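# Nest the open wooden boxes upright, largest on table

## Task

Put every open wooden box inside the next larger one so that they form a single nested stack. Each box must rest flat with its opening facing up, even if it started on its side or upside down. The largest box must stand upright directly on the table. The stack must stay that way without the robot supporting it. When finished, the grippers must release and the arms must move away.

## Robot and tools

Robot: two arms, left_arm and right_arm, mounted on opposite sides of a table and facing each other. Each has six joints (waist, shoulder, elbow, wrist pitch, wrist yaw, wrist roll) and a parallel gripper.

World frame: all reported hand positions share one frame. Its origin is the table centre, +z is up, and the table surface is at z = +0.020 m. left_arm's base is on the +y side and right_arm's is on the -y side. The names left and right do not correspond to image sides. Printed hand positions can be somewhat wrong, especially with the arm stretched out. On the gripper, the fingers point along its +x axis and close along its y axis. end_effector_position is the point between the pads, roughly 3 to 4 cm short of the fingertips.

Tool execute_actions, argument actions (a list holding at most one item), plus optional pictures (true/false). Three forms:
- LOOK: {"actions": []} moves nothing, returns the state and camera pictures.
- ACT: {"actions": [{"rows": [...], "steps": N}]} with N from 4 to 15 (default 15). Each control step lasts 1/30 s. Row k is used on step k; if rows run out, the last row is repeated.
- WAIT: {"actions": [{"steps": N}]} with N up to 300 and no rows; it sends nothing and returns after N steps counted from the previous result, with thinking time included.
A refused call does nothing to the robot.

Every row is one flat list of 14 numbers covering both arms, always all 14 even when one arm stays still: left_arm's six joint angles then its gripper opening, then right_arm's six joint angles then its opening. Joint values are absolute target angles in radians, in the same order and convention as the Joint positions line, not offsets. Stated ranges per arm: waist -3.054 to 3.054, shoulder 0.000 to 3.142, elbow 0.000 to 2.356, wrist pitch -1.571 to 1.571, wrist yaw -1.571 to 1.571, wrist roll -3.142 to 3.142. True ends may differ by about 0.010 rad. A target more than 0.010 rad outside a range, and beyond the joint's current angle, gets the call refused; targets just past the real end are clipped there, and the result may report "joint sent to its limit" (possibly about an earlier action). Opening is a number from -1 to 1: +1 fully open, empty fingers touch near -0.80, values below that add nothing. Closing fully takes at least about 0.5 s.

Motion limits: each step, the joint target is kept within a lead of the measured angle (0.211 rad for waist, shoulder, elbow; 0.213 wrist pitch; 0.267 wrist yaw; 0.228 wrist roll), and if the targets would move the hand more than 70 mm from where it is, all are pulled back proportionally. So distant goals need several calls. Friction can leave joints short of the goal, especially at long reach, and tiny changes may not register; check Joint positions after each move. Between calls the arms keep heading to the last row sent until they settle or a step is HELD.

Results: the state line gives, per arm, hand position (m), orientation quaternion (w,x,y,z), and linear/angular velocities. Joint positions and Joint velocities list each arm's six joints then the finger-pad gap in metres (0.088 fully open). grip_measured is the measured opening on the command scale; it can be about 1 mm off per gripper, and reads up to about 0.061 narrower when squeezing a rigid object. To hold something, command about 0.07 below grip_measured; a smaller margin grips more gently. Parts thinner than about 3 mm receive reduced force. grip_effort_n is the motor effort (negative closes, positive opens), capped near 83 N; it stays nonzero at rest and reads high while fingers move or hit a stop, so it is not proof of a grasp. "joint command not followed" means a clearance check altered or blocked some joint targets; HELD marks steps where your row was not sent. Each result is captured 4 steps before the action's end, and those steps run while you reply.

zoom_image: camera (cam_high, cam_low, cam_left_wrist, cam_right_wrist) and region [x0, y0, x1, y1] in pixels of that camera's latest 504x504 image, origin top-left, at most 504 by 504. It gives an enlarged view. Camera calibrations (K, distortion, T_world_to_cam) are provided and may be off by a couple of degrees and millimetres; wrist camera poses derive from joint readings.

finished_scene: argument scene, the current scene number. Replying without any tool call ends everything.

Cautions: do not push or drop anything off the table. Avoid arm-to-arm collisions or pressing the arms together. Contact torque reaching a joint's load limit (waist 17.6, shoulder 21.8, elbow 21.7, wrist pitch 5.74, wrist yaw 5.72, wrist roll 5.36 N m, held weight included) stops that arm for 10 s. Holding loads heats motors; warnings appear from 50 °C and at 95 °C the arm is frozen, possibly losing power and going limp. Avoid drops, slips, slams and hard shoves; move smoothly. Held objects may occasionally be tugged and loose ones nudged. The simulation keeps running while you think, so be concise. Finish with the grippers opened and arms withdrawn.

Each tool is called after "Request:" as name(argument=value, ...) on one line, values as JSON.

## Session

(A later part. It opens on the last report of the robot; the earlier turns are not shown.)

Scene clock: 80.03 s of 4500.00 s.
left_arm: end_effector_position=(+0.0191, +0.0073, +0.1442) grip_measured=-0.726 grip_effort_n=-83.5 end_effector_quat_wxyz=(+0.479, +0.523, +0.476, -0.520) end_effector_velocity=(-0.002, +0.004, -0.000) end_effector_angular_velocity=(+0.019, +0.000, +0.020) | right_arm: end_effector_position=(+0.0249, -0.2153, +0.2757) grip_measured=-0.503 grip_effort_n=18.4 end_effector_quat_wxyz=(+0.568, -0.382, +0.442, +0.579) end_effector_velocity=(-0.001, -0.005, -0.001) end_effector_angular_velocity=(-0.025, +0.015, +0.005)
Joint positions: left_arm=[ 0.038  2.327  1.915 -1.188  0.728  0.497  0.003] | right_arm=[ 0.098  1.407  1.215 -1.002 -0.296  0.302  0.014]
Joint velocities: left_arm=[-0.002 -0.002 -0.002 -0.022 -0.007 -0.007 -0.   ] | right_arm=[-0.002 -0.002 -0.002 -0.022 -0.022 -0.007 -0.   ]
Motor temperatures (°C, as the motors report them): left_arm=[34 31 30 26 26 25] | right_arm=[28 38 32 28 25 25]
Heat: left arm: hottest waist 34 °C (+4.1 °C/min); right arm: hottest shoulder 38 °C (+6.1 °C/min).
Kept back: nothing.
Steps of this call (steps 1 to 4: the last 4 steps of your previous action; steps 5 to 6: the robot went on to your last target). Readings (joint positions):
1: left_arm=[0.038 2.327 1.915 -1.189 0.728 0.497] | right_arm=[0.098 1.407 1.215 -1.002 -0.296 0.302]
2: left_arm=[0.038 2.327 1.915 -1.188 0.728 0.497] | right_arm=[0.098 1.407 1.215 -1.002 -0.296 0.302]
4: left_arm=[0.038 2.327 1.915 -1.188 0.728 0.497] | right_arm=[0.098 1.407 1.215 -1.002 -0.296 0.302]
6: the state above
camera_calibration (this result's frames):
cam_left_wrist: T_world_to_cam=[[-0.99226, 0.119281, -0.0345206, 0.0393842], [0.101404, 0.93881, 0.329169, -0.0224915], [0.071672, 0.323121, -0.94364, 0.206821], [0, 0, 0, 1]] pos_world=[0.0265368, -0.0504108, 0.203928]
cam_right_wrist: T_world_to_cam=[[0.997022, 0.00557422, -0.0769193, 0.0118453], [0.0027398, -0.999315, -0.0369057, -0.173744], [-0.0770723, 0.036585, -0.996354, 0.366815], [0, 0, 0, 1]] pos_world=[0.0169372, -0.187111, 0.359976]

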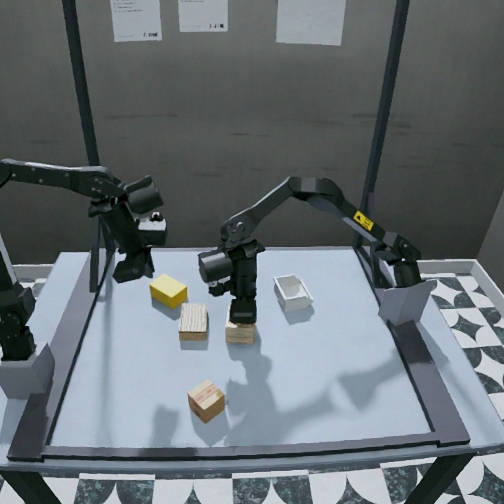

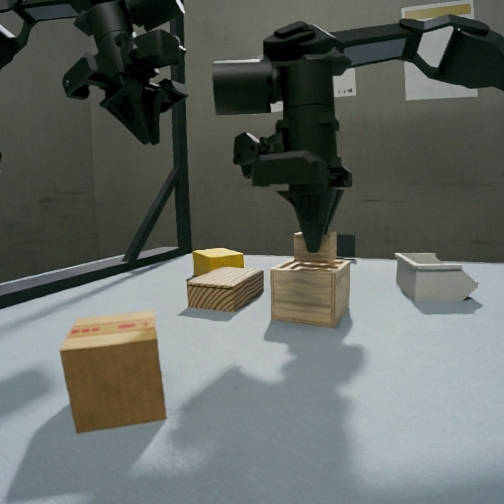

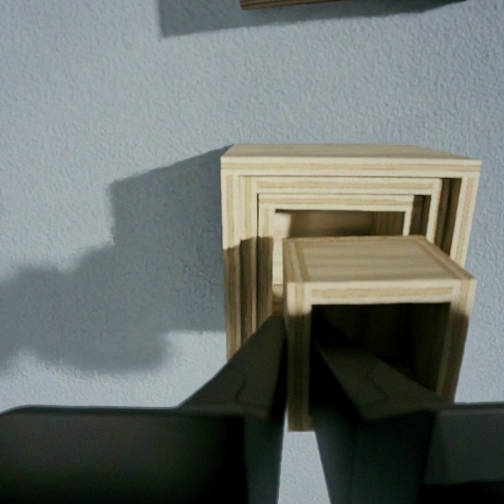

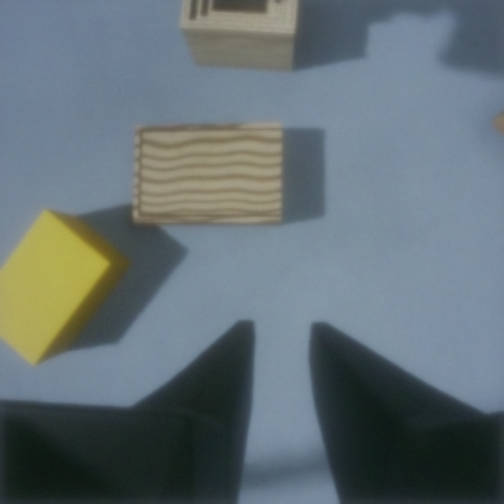

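Request:
execute_actions(actions=[{"rows":[[0.018,2.36,1.905,-1.155,0.73,0.5,-1,0.1,1.4,1.2,-1.0,-0.294,0.3,-0.5]],"steps":15}])

Request:
execute_actions(actions=[{"steps":6}], pictures=true)

Scene clock: 80.60 s of 4500.00 s.
left_arm: end_effector_position=(+0.0196, +0.0061, +0.1296) grip_measured=-0.726 grip_effort_n=-83.5 end_effector_quat_wxyz=(+0.470, +0.529, +0.475, -0.523) end_effector_velocity=(+0.001, -0.004, +0.000) end_effector_angular_velocity=(-0.014, -0.014, -0.013) | right_arm: end_effector_position=(+0.0249, -0.2153, +0.2757) grip_measured=-0.503 grip_effort_n=18.8 end_effector_quat_wxyz=(+0.568, -0.382, +0.442, +0.579) end_effector_velocity=(-0.000, +0.001, -0.001) end_effector_angular_velocity=(+0.001, +0.009, -0.006)
Joint positions: left_arm=[ 0.016  2.349  1.909 -1.159  0.728  0.497  0.003] | right_arm=[ 0.098  1.407  1.215 -1.002 -0.296  0.302  0.014]
Joint velocities: left_arm=[-0.002 -0.002  0.002  0.022 -0.007 -0.007 -0.   ] | right_arm=[-0.002  0.002 -0.002  0.007 -0.007  0.007 -0.   ]
Motor temperatures (°C, as the motors report them): left_arm=[34 31 30 26 26 25] | right_arm=[28 38 32 28 25 25]
Heat: left arm: hottest waist 34 °C (+4.0 °C/min); right arm: hottest shoulder 38 °C (+6.0 °C/min).
Steps of this call (steps 1 to 6: the robot went on to your last target; steps 7 to 17: the first 11 steps of this action). Readings (joint positions):
7: left_arm=[0.038 2.329 1.914 -1.185 0.728 0.497] | right_arm=[0.098 1.407 1.215 -1.002 -0.296 0.302]
8: left_arm=[0.036 2.331 1.913 -1.177 0.728 0.497] | right_arm=[0.098 1.407 1.215 -1.002 -0.296 0.302]
10: left_arm=[0.030 2.337 1.913 -1.167 0.728 0.497] | right_arm=[0.098 1.407 1.215 -1.002 -0.296 0.302]
14: left_arm=[0.018 2.347 1.910 -1.161 0.728 0.497] | right_arm=[0.098 1.407 1.215 -1.002 -0.296 0.302]
17: the state above

Scene clock: 80.80 s of 4500.00 s.
left_arm: end_effector_position=(+0.0198, +0.0059, +0.1295) grip_measured=-0.726 grip_effort_n=-83.5 end_effector_quat_wxyz=(+0.470, +0.529, +0.475, -0.523) end_effector_velocity=(-0.000, +0.004, -0.003) end_effector_angular_velocity=(+0.021, -0.015, +0.010) | right_arm: end_effector_position=(+0.0249, -0.2153, +0.2757) grip_measured=-0.503 grip_effort_n=18.8 end_effector_quat_wxyz=(+0.568, -0.382, +0.442, +0.579) end_effector_velocity=(-0.002, -0.003, -0.000) end_effector_angular_velocity=(-0.011, +0.017, +0.010)
Joint positions: left_arm=[ 0.016  2.349  1.909 -1.157  0.728  0.497  0.003] | right_arm=[ 0.098  1.407  1.215 -1.002 -0.296  0.302  0.014]
Joint velocities: left_arm=[-0.007 -0.002 -0.007 -0.007 -0.022 -0.007 -0.   ] | right_arm=[-0.002 -0.002 -0.002 -0.007 -0.022 -0.007  0.   ]
Motor temperatures (°C, as the motors report them): left_arm=[34 31 30 26 26 25] | right_arm=[28 38 32 28 25 25]
Heat: left arm: hottest waist 34 °C (+4.0 °C/min); right arm: hottest shoulder 38 °C (+6.0 °C/min).
Kept back: nothing.
Steps of this call (steps 1 to 4: the last 4 steps of your previous action; steps 5 to 6: the robot went on to your last target). Readings (joint positions):
1: left_arm=[0.016 2.349 1.909 -1.158 0.728 0.497] | right_arm=[0.098 1.407 1.215 -1.002 -0.296 0.302]
2: left_arm=[0.016 2.349 1.909 -1.157 0.728 0.497] | right_arm=[0.098 1.407 1.215 -1.002 -0.296 0.302]
4: left_arm=[0.016 2.349 1.909 -1.157 0.728 0.497] | right_arm=[0.098 1.407 1.215 -1.002 -0.296 0.302]
6: the state above
camera_calibration (this result's frames):
cam_left_wrist: T_world_to_cam=[[-0.990021, 0.13797, -0.0286967, 0.0387732], [0.120153, 0.932828, 0.339699, -0.0180318], [0.0736372, 0.332861, -0.940096, 0.192736], [0, 0, 0, 1]] pos_world=[0.0263603, -0.0526834, 0.188429]
cam_right_wrist: T_world_to_cam=[[0.997022, 0.00557422, -0.0769193, 0.0118453], [0.0027398, -0.999315, -0.0369057, -0.173744], [-0.0770723, 0.036585, -0.996354, 0.366815], [0, 0, 0, 1]] pos_world=[0.0169372, -0.187111, 0.359976]

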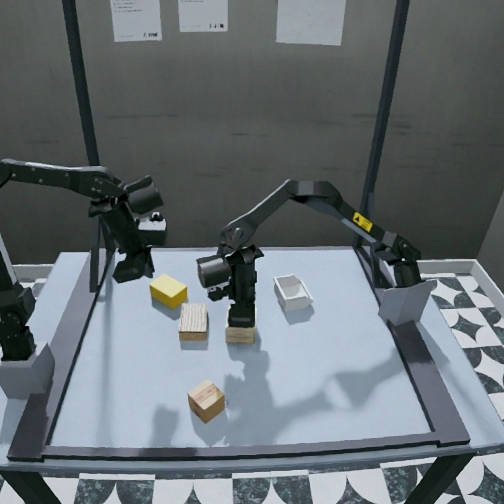

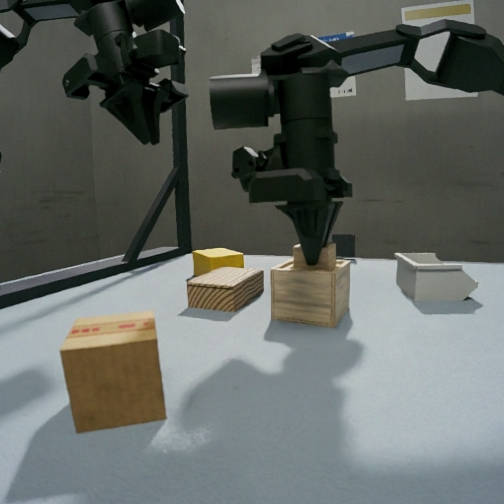

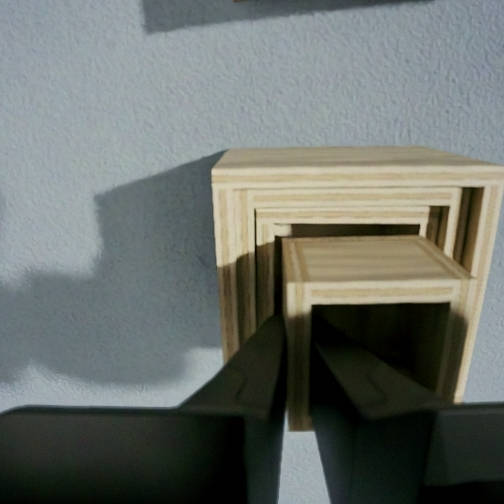

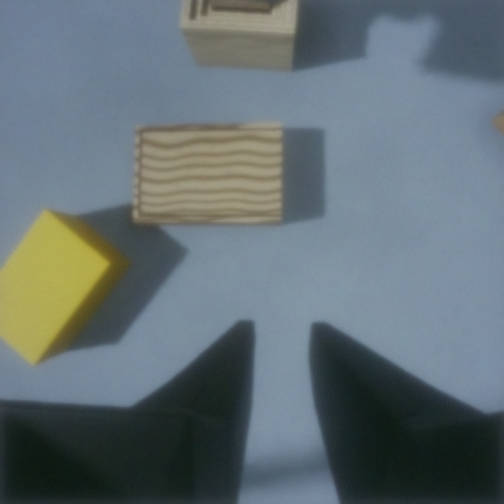

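Request:
execute_actions(actions=[{"rows":[[0.003,2.385,1.9,-1.13,0.73,0.5,-1,0.1,1.4,1.2,-1.0,-0.294,0.3,-0.5]],"steps":15}])

Request:
execute_actions(actions=[{"steps":6}], pictures=true)

Scene clock: 81.27 s of 4500.00 s.
left_arm: end_effector_position=(+0.0225, +0.0045, +0.1272) grip_measured=-0.726 grip_effort_n=-83.5 end_effector_quat_wxyz=(+0.471, +0.529, +0.472, -0.525) end_effector_velocity=(-0.001, +0.002, -0.000) end_effector_angular_velocity=(+0.009, -0.004, +0.025) | right_arm: end_effector_position=(+0.0249, -0.2153, +0.2757) grip_measured=-0.503 grip_effort_n=19.3 end_effector_quat_wxyz=(+0.568, -0.382, +0.442, +0.579) end_effector_velocity=(-0.001, +0.001, +0.001) end_effector_angular_velocity=(+0.006, +0.005, +0.009)
Joint positions: left_arm=[ 0.016  2.356  1.909 -1.143  0.728  0.497  0.003] | right_arm=[ 0.098  1.407  1.215 -1.002 -0.296  0.302  0.014]
Joint velocities: left_arm=[-0.002 -0.002 -0.002 -0.007 -0.007 -0.022 -0.   ] | right_arm=[-0.002 -0.002 -0.002  0.007 -0.007 -0.007 -0.   ]
Motor temperatures (°C, as the motors report them): left_arm=[34 31 30 26 26 25] | right_arm=[28 38 32 28 25 25]
Heat: left arm: hottest waist 34 °C (+4.0 °C/min); right arm: hottest shoulder 38 °C (+6.1 °C/min).
Steps of this call (steps 1 to 3: the robot went on to your last target; steps 4 to 14: the first 11 steps of this action). Readings (joint positions):
4: left_arm=[0.015 2.351 1.909 -1.155 0.728 0.497] | right_arm=[0.098 1.407 1.215 -1.002 -0.296 0.302]
5: left_arm=[0.015 2.353 1.909 -1.154 0.728 0.497] | right_arm=[0.098 1.407 1.215 -1.002 -0.296 0.302]
7: left_arm=[0.015 2.354 1.909 -1.148 0.728 0.497] | right_arm=[0.098 1.407 1.215 -1.002 -0.296 0.302]
11: left_arm=[0.016 2.356 1.909 -1.143 0.728 0.497] | right_arm=[0.098 1.407 1.215 -1.002 -0.296 0.302]
14: the state above

Scene clock: 81.47 s of 4500.00 s.
left_arm: end_effector_position=(+0.0225, +0.0045, +0.1272) grip_measured=-0.726 grip_effort_n=-83.5 end_effector_quat_wxyz=(+0.471, +0.529, +0.472, -0.525) end_effector_velocity=(-0.001, +0.002, -0.003) end_effector_angular_velocity=(+0.016, -0.002, +0.025) | right_arm: end_effector_position=(+0.0249, -0.2153, +0.2757) grip_measured=-0.503 grip_effort_n=18.8 end_effector_quat_wxyz=(+0.568, -0.382, +0.442, +0.579) end_effector_velocity=(-0.001, -0.003, -0.001) end_effector_angular_velocity=(-0.009, +0.003, +0.009)
Joint positions: left_arm=[ 0.016  2.356  1.909 -1.143  0.728  0.497  0.003] | right_arm=[ 0.098  1.407  1.215 -1.002 -0.296  0.302  0.014]
Joint velocities: left_arm=[-0.007  0.002 -0.002 -0.007 -0.007 -0.022 -0.   ] | right_arm=[ 0.002 -0.002 -0.002 -0.007 -0.007 -0.007 -0.   ]
Motor temperatures (°C, as the motors report them): left_arm=[34 31 30 26 26 25] | right_arm=[28 38 32 28 25 25]
Heat: left arm: hottest waist 34 °C (+4.0 °C/min); right arm: hottest shoulder 38 °C (+6.1 °C/min).
Kept back: nothing.
Steps of this call (steps 1 to 4: the last 4 steps of your previous action; steps 5 to 6: the robot went on to your last target). Readings (joint positions):
1: left_arm=[0.016 2.356 1.909 -1.143 0.728 0.497] | right_arm=[0.098 1.407 1.215 -1.002 -0.296 0.302]
2: left_arm=[0.016 2.356 1.909 -1.143 0.728 0.497] | right_arm=[0.098 1.407 1.215 -1.002 -0.296 0.302]
4: left_arm=[0.016 2.356 1.909 -1.143 0.728 0.497] | right_arm=[0.098 1.407 1.215 -1.002 -0.296 0.302]
6: the state above
camera_calibration (this result's frames):
cam_left_wrist: T_world_to_cam=[[-0.989291, 0.142615, -0.0310548, 0.0418263], [0.124121, 0.93397, 0.335102, -0.0158236], [0.0767948, 0.327659, -0.94167, 0.191001], [0, 0, 0, 1]] pos_world=[0.0286745, -0.0537696, 0.186462]
cam_right_wrist: T_world_to_cam=[[0.997022, 0.00557422, -0.0769193, 0.0118453], [0.0027398, -0.999315, -0.0369057, -0.173744], [-0.0770723, 0.036585, -0.996354, 0.366815], [0, 0, 0, 1]] pos_world=[0.0169372, -0.187111, 0.359976]

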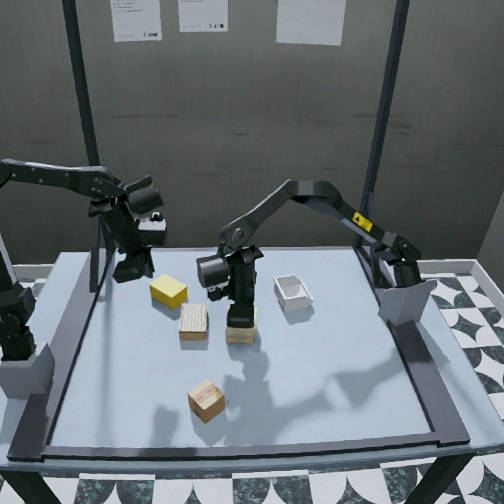

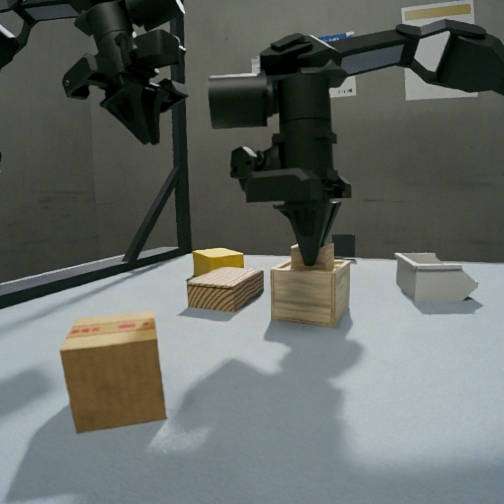

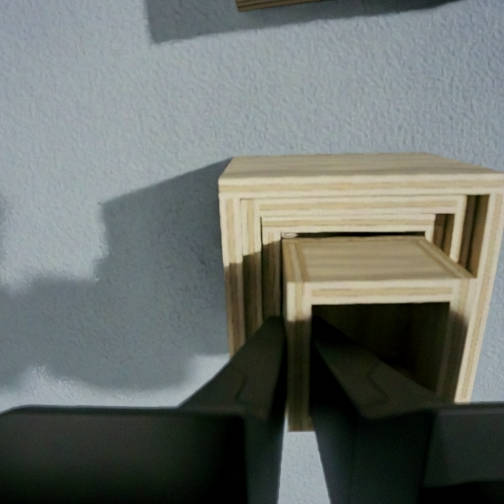

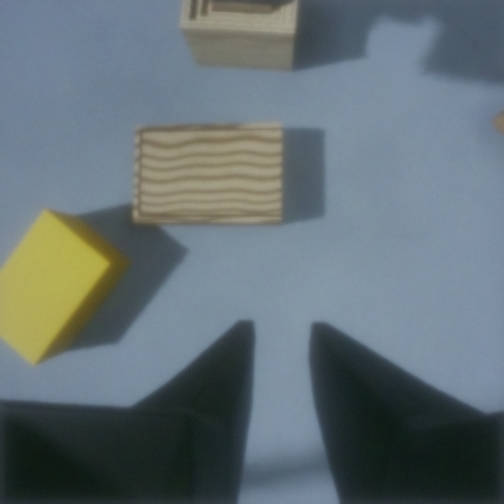

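Request:
execute_actions(actions=[{"rows":[[0.026,2.343,1.915,-1.16,0.73,0.5,-1,0.1,1.4,1.2,-1.0,-0.294,0.3,-0.5]],"steps":12}])

Request:
execute_actions(actions=[{"steps":6}], pictures=true)

Scene clock: 82.93 s of 4500.00 s.
left_arm: end_effector_position=(+0.0219, +0.0061, +0.1278) grip_measured=-0.726 grip_effort_n=-83.5 end_effector_quat_wxyz=(+0.470, +0.528, +0.476, -0.523) end_effector_velocity=(-0.005, +0.000, +0.008) end_effector_angular_velocity=(-0.000, -0.008, -0.007) | right_arm: end_effector_position=(+0.0249, -0.2153, +0.2757) grip_measured=-0.503 grip_effort_n=19.3 end_effector_quat_wxyz=(+0.568, -0.382, +0.442, +0.579) end_effector_velocity=(+0.002, +0.001, +0.001) end_effector_angular_velocity=(+0.009, -0.003, -0.009)
Joint positions: left_arm=[ 0.017  2.356  1.91  -1.154  0.729  0.497  0.003] | right_arm=[ 0.098  1.407  1.215 -1.002 -0.296  0.302  0.014]
Joint velocities: left_arm=[ 0.002 -0.022  0.002 -0.022 -0.007  0.007 -0.   ] | right_arm=[-0.002 -0.002 -0.002  0.007  0.007  0.007  0.   ]
Motor temperatures (°C, as the motors report them): left_arm=[35 31 30 26 26 25] | right_arm=[28 38 32 28 25 25]
Heat: left arm: hottest waist 35 °C (+5.0 °C/min); right arm: hottest shoulder 38 °C (+6.0 °C/min).
Steps of this call (steps 1 to 15: the robot went on to your last target; steps 16 to 36: nothing new was sent; steps 37 to 44: the first 8 steps of this action). Readings (joint positions):
37: left_arm=[0.017 2.356 1.909 -1.142 0.728 0.497] | right_arm=[0.098 1.407 1.215 -1.002 -0.296 0.302]
38: left_arm=[0.017 2.356 1.909 -1.141 0.728 0.497] | right_arm=[0.098 1.407 1.215 -1.002 -0.296 0.302]
40: left_arm=[0.017 2.356 1.909 -1.146 0.729 0.497] | right_arm=[0.098 1.407 1.215 -1.002 -0.296 0.302]
44: the state above

Scene clock: 83.13 s of 4500.00 s.
left_arm: end_effector_position=(+0.0223, +0.0067, +0.1286) grip_measured=-0.726 grip_effort_n=-83.5 end_effector_quat_wxyz=(+0.471, +0.527, +0.477, -0.522) end_effector_velocity=(-0.000, +0.004, +0.001) end_effector_angular_velocity=(+0.016, -0.001, +0.024) | right_arm: end_effector_position=(+0.0249, -0.2153, +0.2757) grip_measured=-0.503 grip_effort_n=19.3 end_effector_quat_wxyz=(+0.568, -0.382, +0.442, +0.579) end_effector_velocity=(-0.004, +0.001, +0.003) end_effector_angular_velocity=(+0.011, +0.025, +0.003)
Joint positions: left_arm=[ 0.019  2.355  1.91  -1.157  0.729  0.497  0.003] | right_arm=[ 0.098  1.407  1.215 -1.002 -0.296  0.302  0.014]
Joint velocities: left_arm=[ 0.002 -0.002 -0.002 -0.022 -0.007 -0.007 -0.   ] | right_arm=[-0.002 -0.007  0.002  0.007 -0.022  0.007 -0.   ]
Motor temperatures (°C, as the motors report them): left_arm=[35 31 30 26 26 25] | right_arm=[28 38 32 28 25 25]
Heat: left arm: hottest waist 35 °C (+5.1 °C/min); right arm: hottest shoulder 38 °C (+6.1 °C/min).
Kept back: nothing.
Steps of this call (steps 1 to 4: the last 4 steps of your previous action; steps 5 to 6: the robot went on to your last target). Readings (joint positions):
1: left_arm=[0.017 2.355 1.910 -1.154 0.729 0.497] | right_arm=[0.098 1.407 1.215 -1.002 -0.296 0.302]
2: left_arm=[0.018 2.355 1.910 -1.156 0.729 0.497] | right_arm=[0.098 1.407 1.215 -1.002 -0.296 0.302]
4: left_arm=[0.019 2.355 1.910 -1.156 0.729 0.497] | right_arm=[0.098 1.407 1.215 -1.002 -0.296 0.302]
6: the state above
camera_calibration (this result's frames):
cam_left_wrist: T_world_to_cam=[[-0.99097, 0.13143, -0.0265514, 0.0409058], [0.114614, 0.933058, 0.340978, -0.0188974], [0.0695888, 0.334855, -0.939696, 0.191499], [0, 0, 0, 1]] pos_world=[0.0293761, -0.0518684, 0.18748]
cam_right_wrist: T_world_to_cam=[[0.997022, 0.00557422, -0.0769193, 0.0118453], [0.0027398, -0.999315, -0.0369057, -0.173744], [-0.0770723, 0.036585, -0.996354, 0.366815], [0, 0, 0, 1]] pos_world=[0.0169372, -0.187111, 0.359976]

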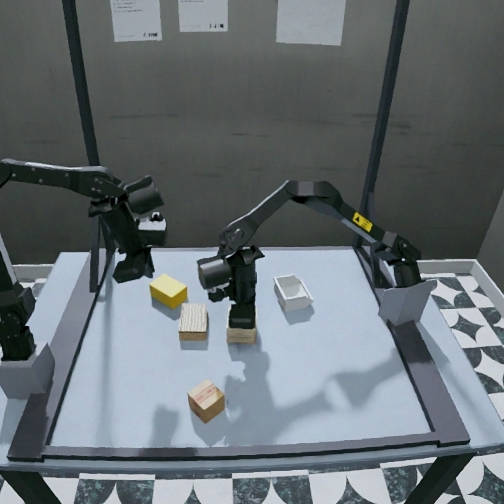

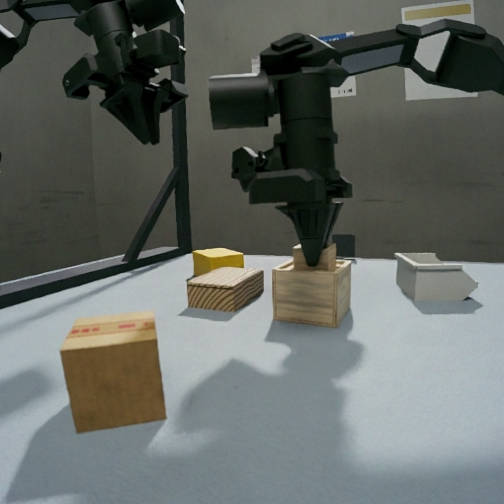

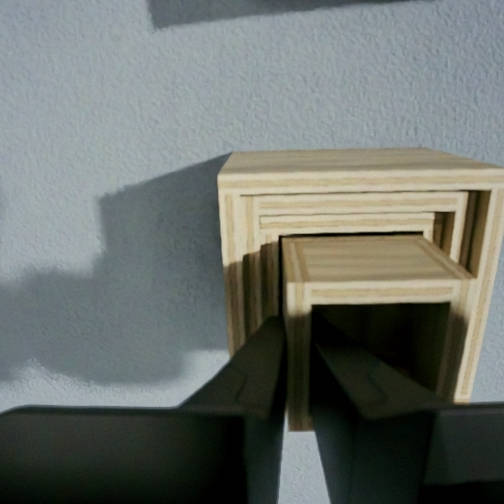

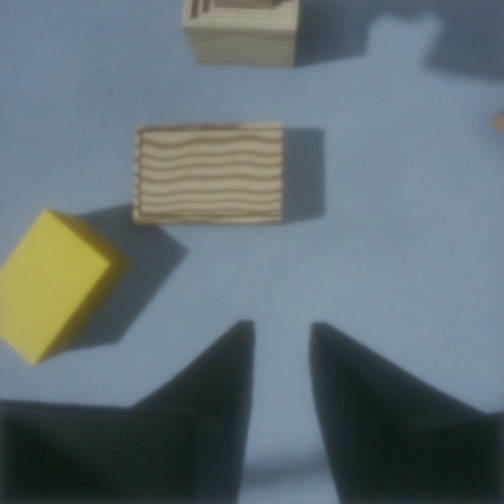

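Request:
execute_actions(actions=[{"rows":[[0.016,2.356,1.91,-1.157,0.73,0.5,-0.6,0.1,1.4,1.2,-1.0,-0.294,0.3,-0.5]],"steps":15}], pictures=true)

Scene clock: 83.70 s of 4500.00 s.
left_arm: end_effector_position=(+0.0210, +0.0067, +0.1275) grip_measured=-0.625 grip_effort_n=15.6 end_effector_quat_wxyz=(+0.469, +0.528, +0.478, -0.522) end_effector_velocity=(+0.001, +0.003, -0.003) end_effector_angular_velocity=(+0.021, -0.016, +0.024) | right_arm: end_effector_position=(+0.0249, -0.2153, +0.2757) grip_measured=-0.503 grip_effort_n=18.8 end_effector_quat_wxyz=(+0.568, -0.382, +0.442, +0.579) end_effector_velocity=(+0.001, -0.005, -0.003) end_effector_angular_velocity=(-0.026, +0.001, -0.001)
Joint positions: left_arm=[ 0.015  2.355  1.91  -1.158  0.729  0.497  0.008] | right_arm=[ 0.098  1.407  1.215 -1.002 -0.296  0.302  0.014]
Joint velocities: left_arm=[-0.007  0.002 -0.002 -0.007 -0.022 -0.022  0.008] | right_arm=[-0.002  0.002 -0.002 -0.022 -0.007 -0.007 -0.   ]
Motor temperatures (°C, as the motors report them): left_arm=[35 32 30 26 26 25] | right_arm=[28 38 32 28 25 25]
Heat: left arm: hottest waist 35 °C (+5.0 °C/min); right arm: hottest shoulder 38 °C (+6.0 °C/min).
Steps of this call (steps 1 to 6: the robot went on to your last target; steps 7 to 17: the first 11 steps of this action). Readings (joint positions):
7: left_arm=[0.020 2.355 1.910 -1.158 0.729 0.497] | right_arm=[0.098 1.407 1.215 -1.002 -0.296 0.302]
8: left_arm=[0.020 2.355 1.910 -1.158 0.729 0.497] | right_arm=[0.098 1.407 1.215 -1.002 -0.296 0.302]
10: left_arm=[0.019 2.355 1.910 -1.158 0.729 0.497] | right_arm=[0.098 1.407 1.215 -1.002 -0.296 0.302]
14: left_arm=[0.017 2.355 1.910 -1.158 0.729 0.497] | right_arm=[0.098 1.407 1.215 -1.002 -0.296 0.302]
17: the state above
camera_calibration (this result's frames):
cam_left_wrist: T_world_to_cam=[[-0.990654, 0.134054, -0.0252015, 0.0393565], [0.117363, 0.931852, 0.343334, -0.0186503], [0.0695093, 0.337167, -0.938875, 0.190415], [0, 0, 0, 1]] pos_world=[0.0279419, -0.0520984, 0.186171]
cam_right_wrist: T_world_to_cam=[[0.997022, 0.00557422, -0.0769193, 0.0118453], [0.0027398, -0.999315, -0.0369057, -0.173744], [-0.0770723, 0.036585, -0.996354, 0.366815], [0, 0, 0, 1]] pos_world=[0.0169372, -0.187111, 0.359976]

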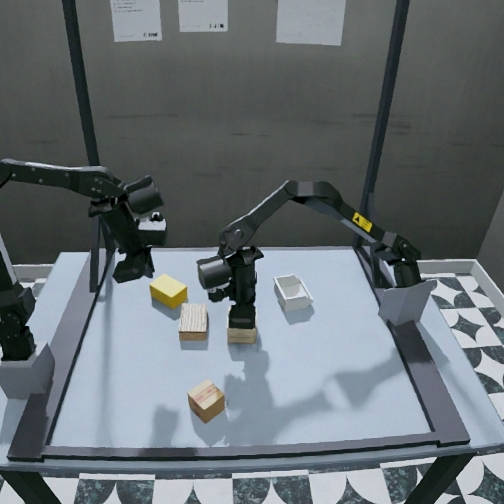

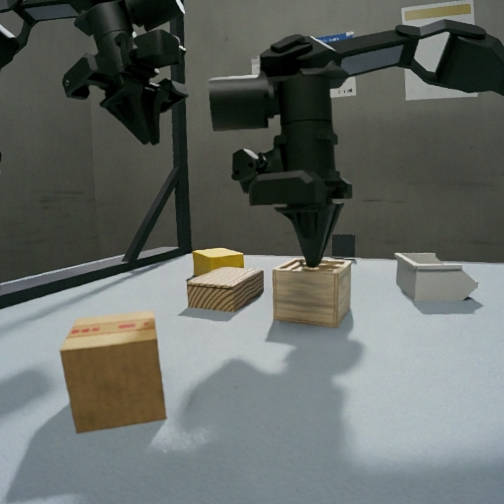

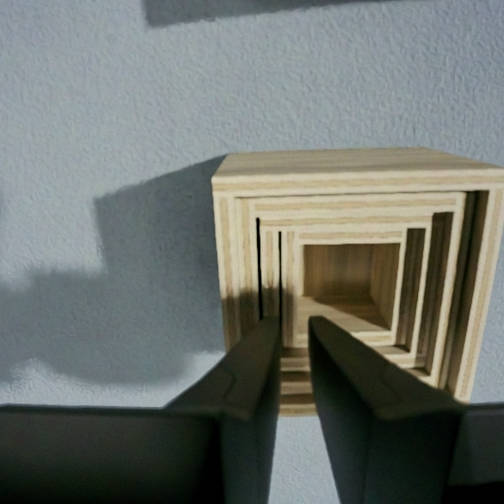

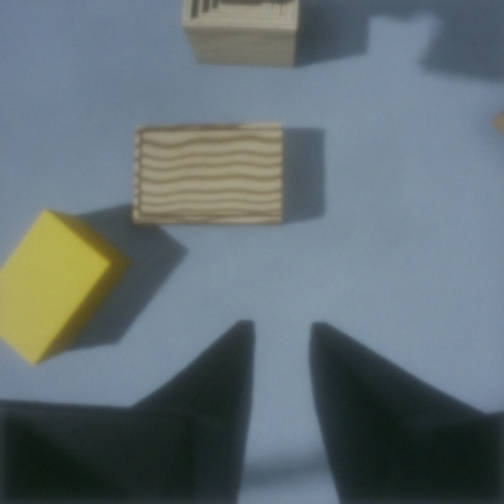

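Dropped in. Retract.

Request:
execute_actions(actions=[{"rows":[[0.08,2.25,1.92,-1.27,0.73,0.5,-0.6,0.1,1.4,1.2,-1.0,-0.294,0.3,-0.5]],"steps":15,"pictures":false}])


Request:
execute_actions(actions=[{"rows":[[0.08,2.25,1.92,-1.27,0.73,0.5,-0.6,0.1,1.4,1.2,-1.0,-0.294,0.3,-0.5]],"steps":15}])

Request:
execute_actions(actions=[{"rows":[[0.25,1.9,1.6,-1.2,0.6,0.5,-0.6,0.1,1.4,1.2,-1.0,-0.294,0.3,-0.5]],"steps":15}], pictures=true)

Scene clock: 84.20 s of 4500.00 s.
left_arm: end_effector_position=(+0.0099, +0.0125, +0.1787) grip_measured=-0.603 grip_effort_n=15.6 end_effector_quat_wxyz=(+0.496, +0.511, +0.475, -0.517) end_effector_velocity=(-0.018, +0.010, +0.001) end_effector_angular_velocity=(+0.048, +0.031, +0.035) | right_arm: end_effector_position=(+0.0249, -0.2153, +0.2757) grip_measured=-0.503 grip_effort_n=18.8 end_effector_quat_wxyz=(+0.568, -0.382, +0.442, +0.579) end_effector_velocity=(-0.001, +0.002, +0.002) end_effector_angular_velocity=(+0.010, +0.011, -0.003)
Joint positions: left_arm=[ 0.08   2.258  1.918 -1.262  0.729  0.498  0.009] | right_arm=[ 0.098  1.407  1.215 -1.002 -0.296  0.302  0.014]
Joint velocities: left_arm=[-0.017 -0.022 -0.002 -0.081  0.007 -0.007 -0.   ] | right_arm=[-0.002 -0.002  0.002  0.007 -0.007  0.007 -0.   ]
Motor temperatures (°C, as the motors report them): left_arm=[35 32 30 26 26 25] | right_arm=[28 38 32 28 25 25]
Heat: left arm: hottest waist 35 °C (+5.1 °C/min); right arm: hottest shoulder 38 °C (+6.1 °C/min).
Steps of this call (steps 1 to 4: the last 4 steps of your previous action; steps 5 to 15: the first 11 steps of this action). Readings (joint positions):
5: left_arm=[0.017 2.351 1.910 -1.164 0.729 0.498] | right_arm=[0.098 1.407 1.215 -1.002 -0.296 0.302]
6: left_arm=[0.021 2.343 1.910 -1.192 0.729 0.498] | right_arm=[0.098 1.407 1.215 -1.002 -0.296 0.302]
8: left_arm=[0.039 2.321 1.910 -1.228 0.729 0.498] | right_arm=[0.098 1.407 1.215 -1.002 -0.296 0.302]
12: left_arm=[0.075 2.271 1.915 -1.254 0.729 0.498] | right_arm=[0.098 1.407 1.215 -1.002 -0.296 0.302]
15: the state above

Scene clock: 84.70 s of 4500.00 s.
left_arm: end_effector_position=(+0.0182, +0.0706, +0.2617) grip_measured=-0.603 grip_effort_n=15.6 end_effector_quat_wxyz=(+0.587, +0.507, +0.416, -0.475) end_effector_velocity=(-0.119, +0.009, +0.074) end_effector_angular_velocity=(-0.147, -0.148, -0.241) | right_arm: end_effector_position=(+0.0249, -0.2153, +0.2757) grip_measured=-0.503 grip_effort_n=18.8 end_effector_quat_wxyz=(+0.568, -0.382, +0.442, +0.579) end_effector_velocity=(+0.002, -0.002, +0.001) end_effector_angular_velocity=(+0.002, -0.014, +0.015)
Joint positions: left_arm=[ 0.254  1.935  1.638 -1.206  0.613  0.498  0.009] | right_arm=[ 0.098  1.407  1.215 -1.002 -0.296  0.302  0.014]
Joint velocities: left_arm=[-0.046 -0.471 -0.154 -0.007 -0.007  0.007 -0.   ] | right_arm=[-0.002 -0.007 -0.002 -0.007  0.007 -0.022 -0.   ]
Motor temperatures (°C, as the motors report them): left_arm=[35 32 30 26 26 25] | right_arm=[28 38 32 28 25 25]
Heat: left arm: hottest waist 35 °C (+5.0 °C/min); right arm: hottest shoulder 38 °C (+6.0 °C/min).
Steps of this call (steps 1 to 4: the last 4 steps of your previous action; steps 5 to 15: the first 11 steps of this action). Readings (joint positions):
5: left_arm=[0.081 2.247 1.904 -1.255 0.725 0.498] | right_arm=[0.098 1.407 1.215 -1.002 -0.296 0.302]
6: left_arm=[0.091 2.221 1.868 -1.242 0.703 0.498] | right_arm=[0.098 1.407 1.215 -1.002 -0.296 0.302]
8: left_arm=[0.136 2.157 1.788 -1.233 0.666 0.498] | right_arm=[0.098 1.407 1.215 -1.002 -0.296 0.302]
12: left_arm=[0.238 2.006 1.663 -1.216 0.619 0.498] | right_arm=[0.098 1.407 1.215 -1.002 -0.296 0.302]
15: the state above
camera_calibration (this result's frames):
cam_left_wrist: T_world_to_cam=[[-0.972716, -0.00768536, -0.231871, 0.095245], [-0.0537051, 0.979763, 0.192822, -0.0848423], [0.225697, 0.200014, -0.953444, 0.30572], [0, 0, 0, 1]] pos_world=[0.0190897, 0.022709, 0.329931]
cam_right_wrist: T_world_to_cam=[[0.997022, 0.00557422, -0.0769193, 0.0118453], [0.0027398, -0.999315, -0.0369057, -0.173744], [-0.0770723, 0.036585, -0.996354, 0.366815], [0, 0, 0, 1]] pos_world=[0.0169372, -0.187111, 0.359976]

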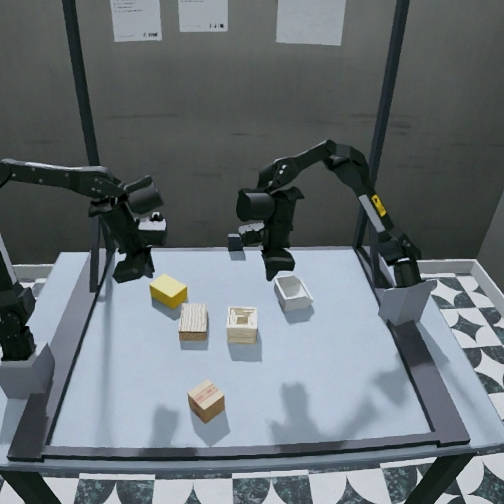

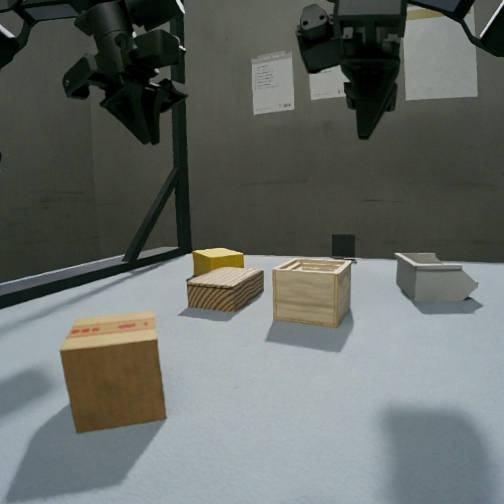

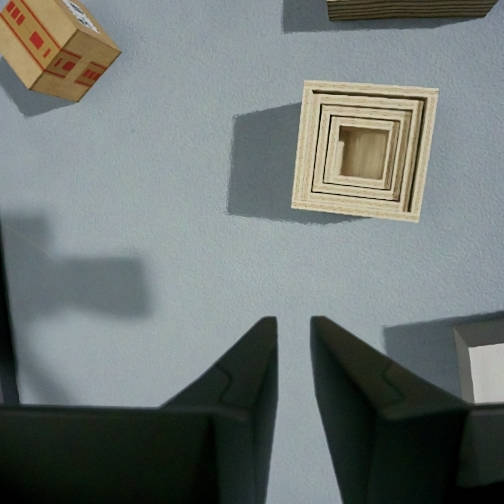

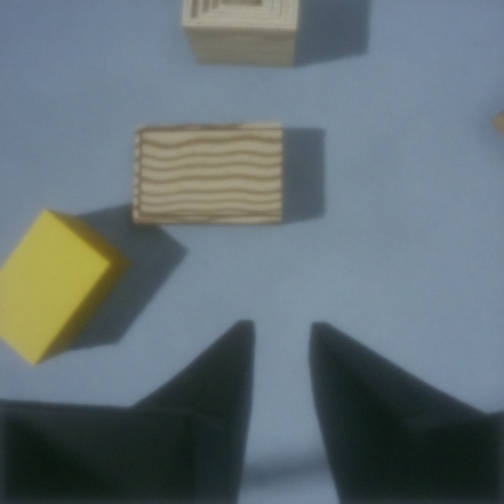

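Request:
finished_scene(scene=2)

The scene is finished: the task was done.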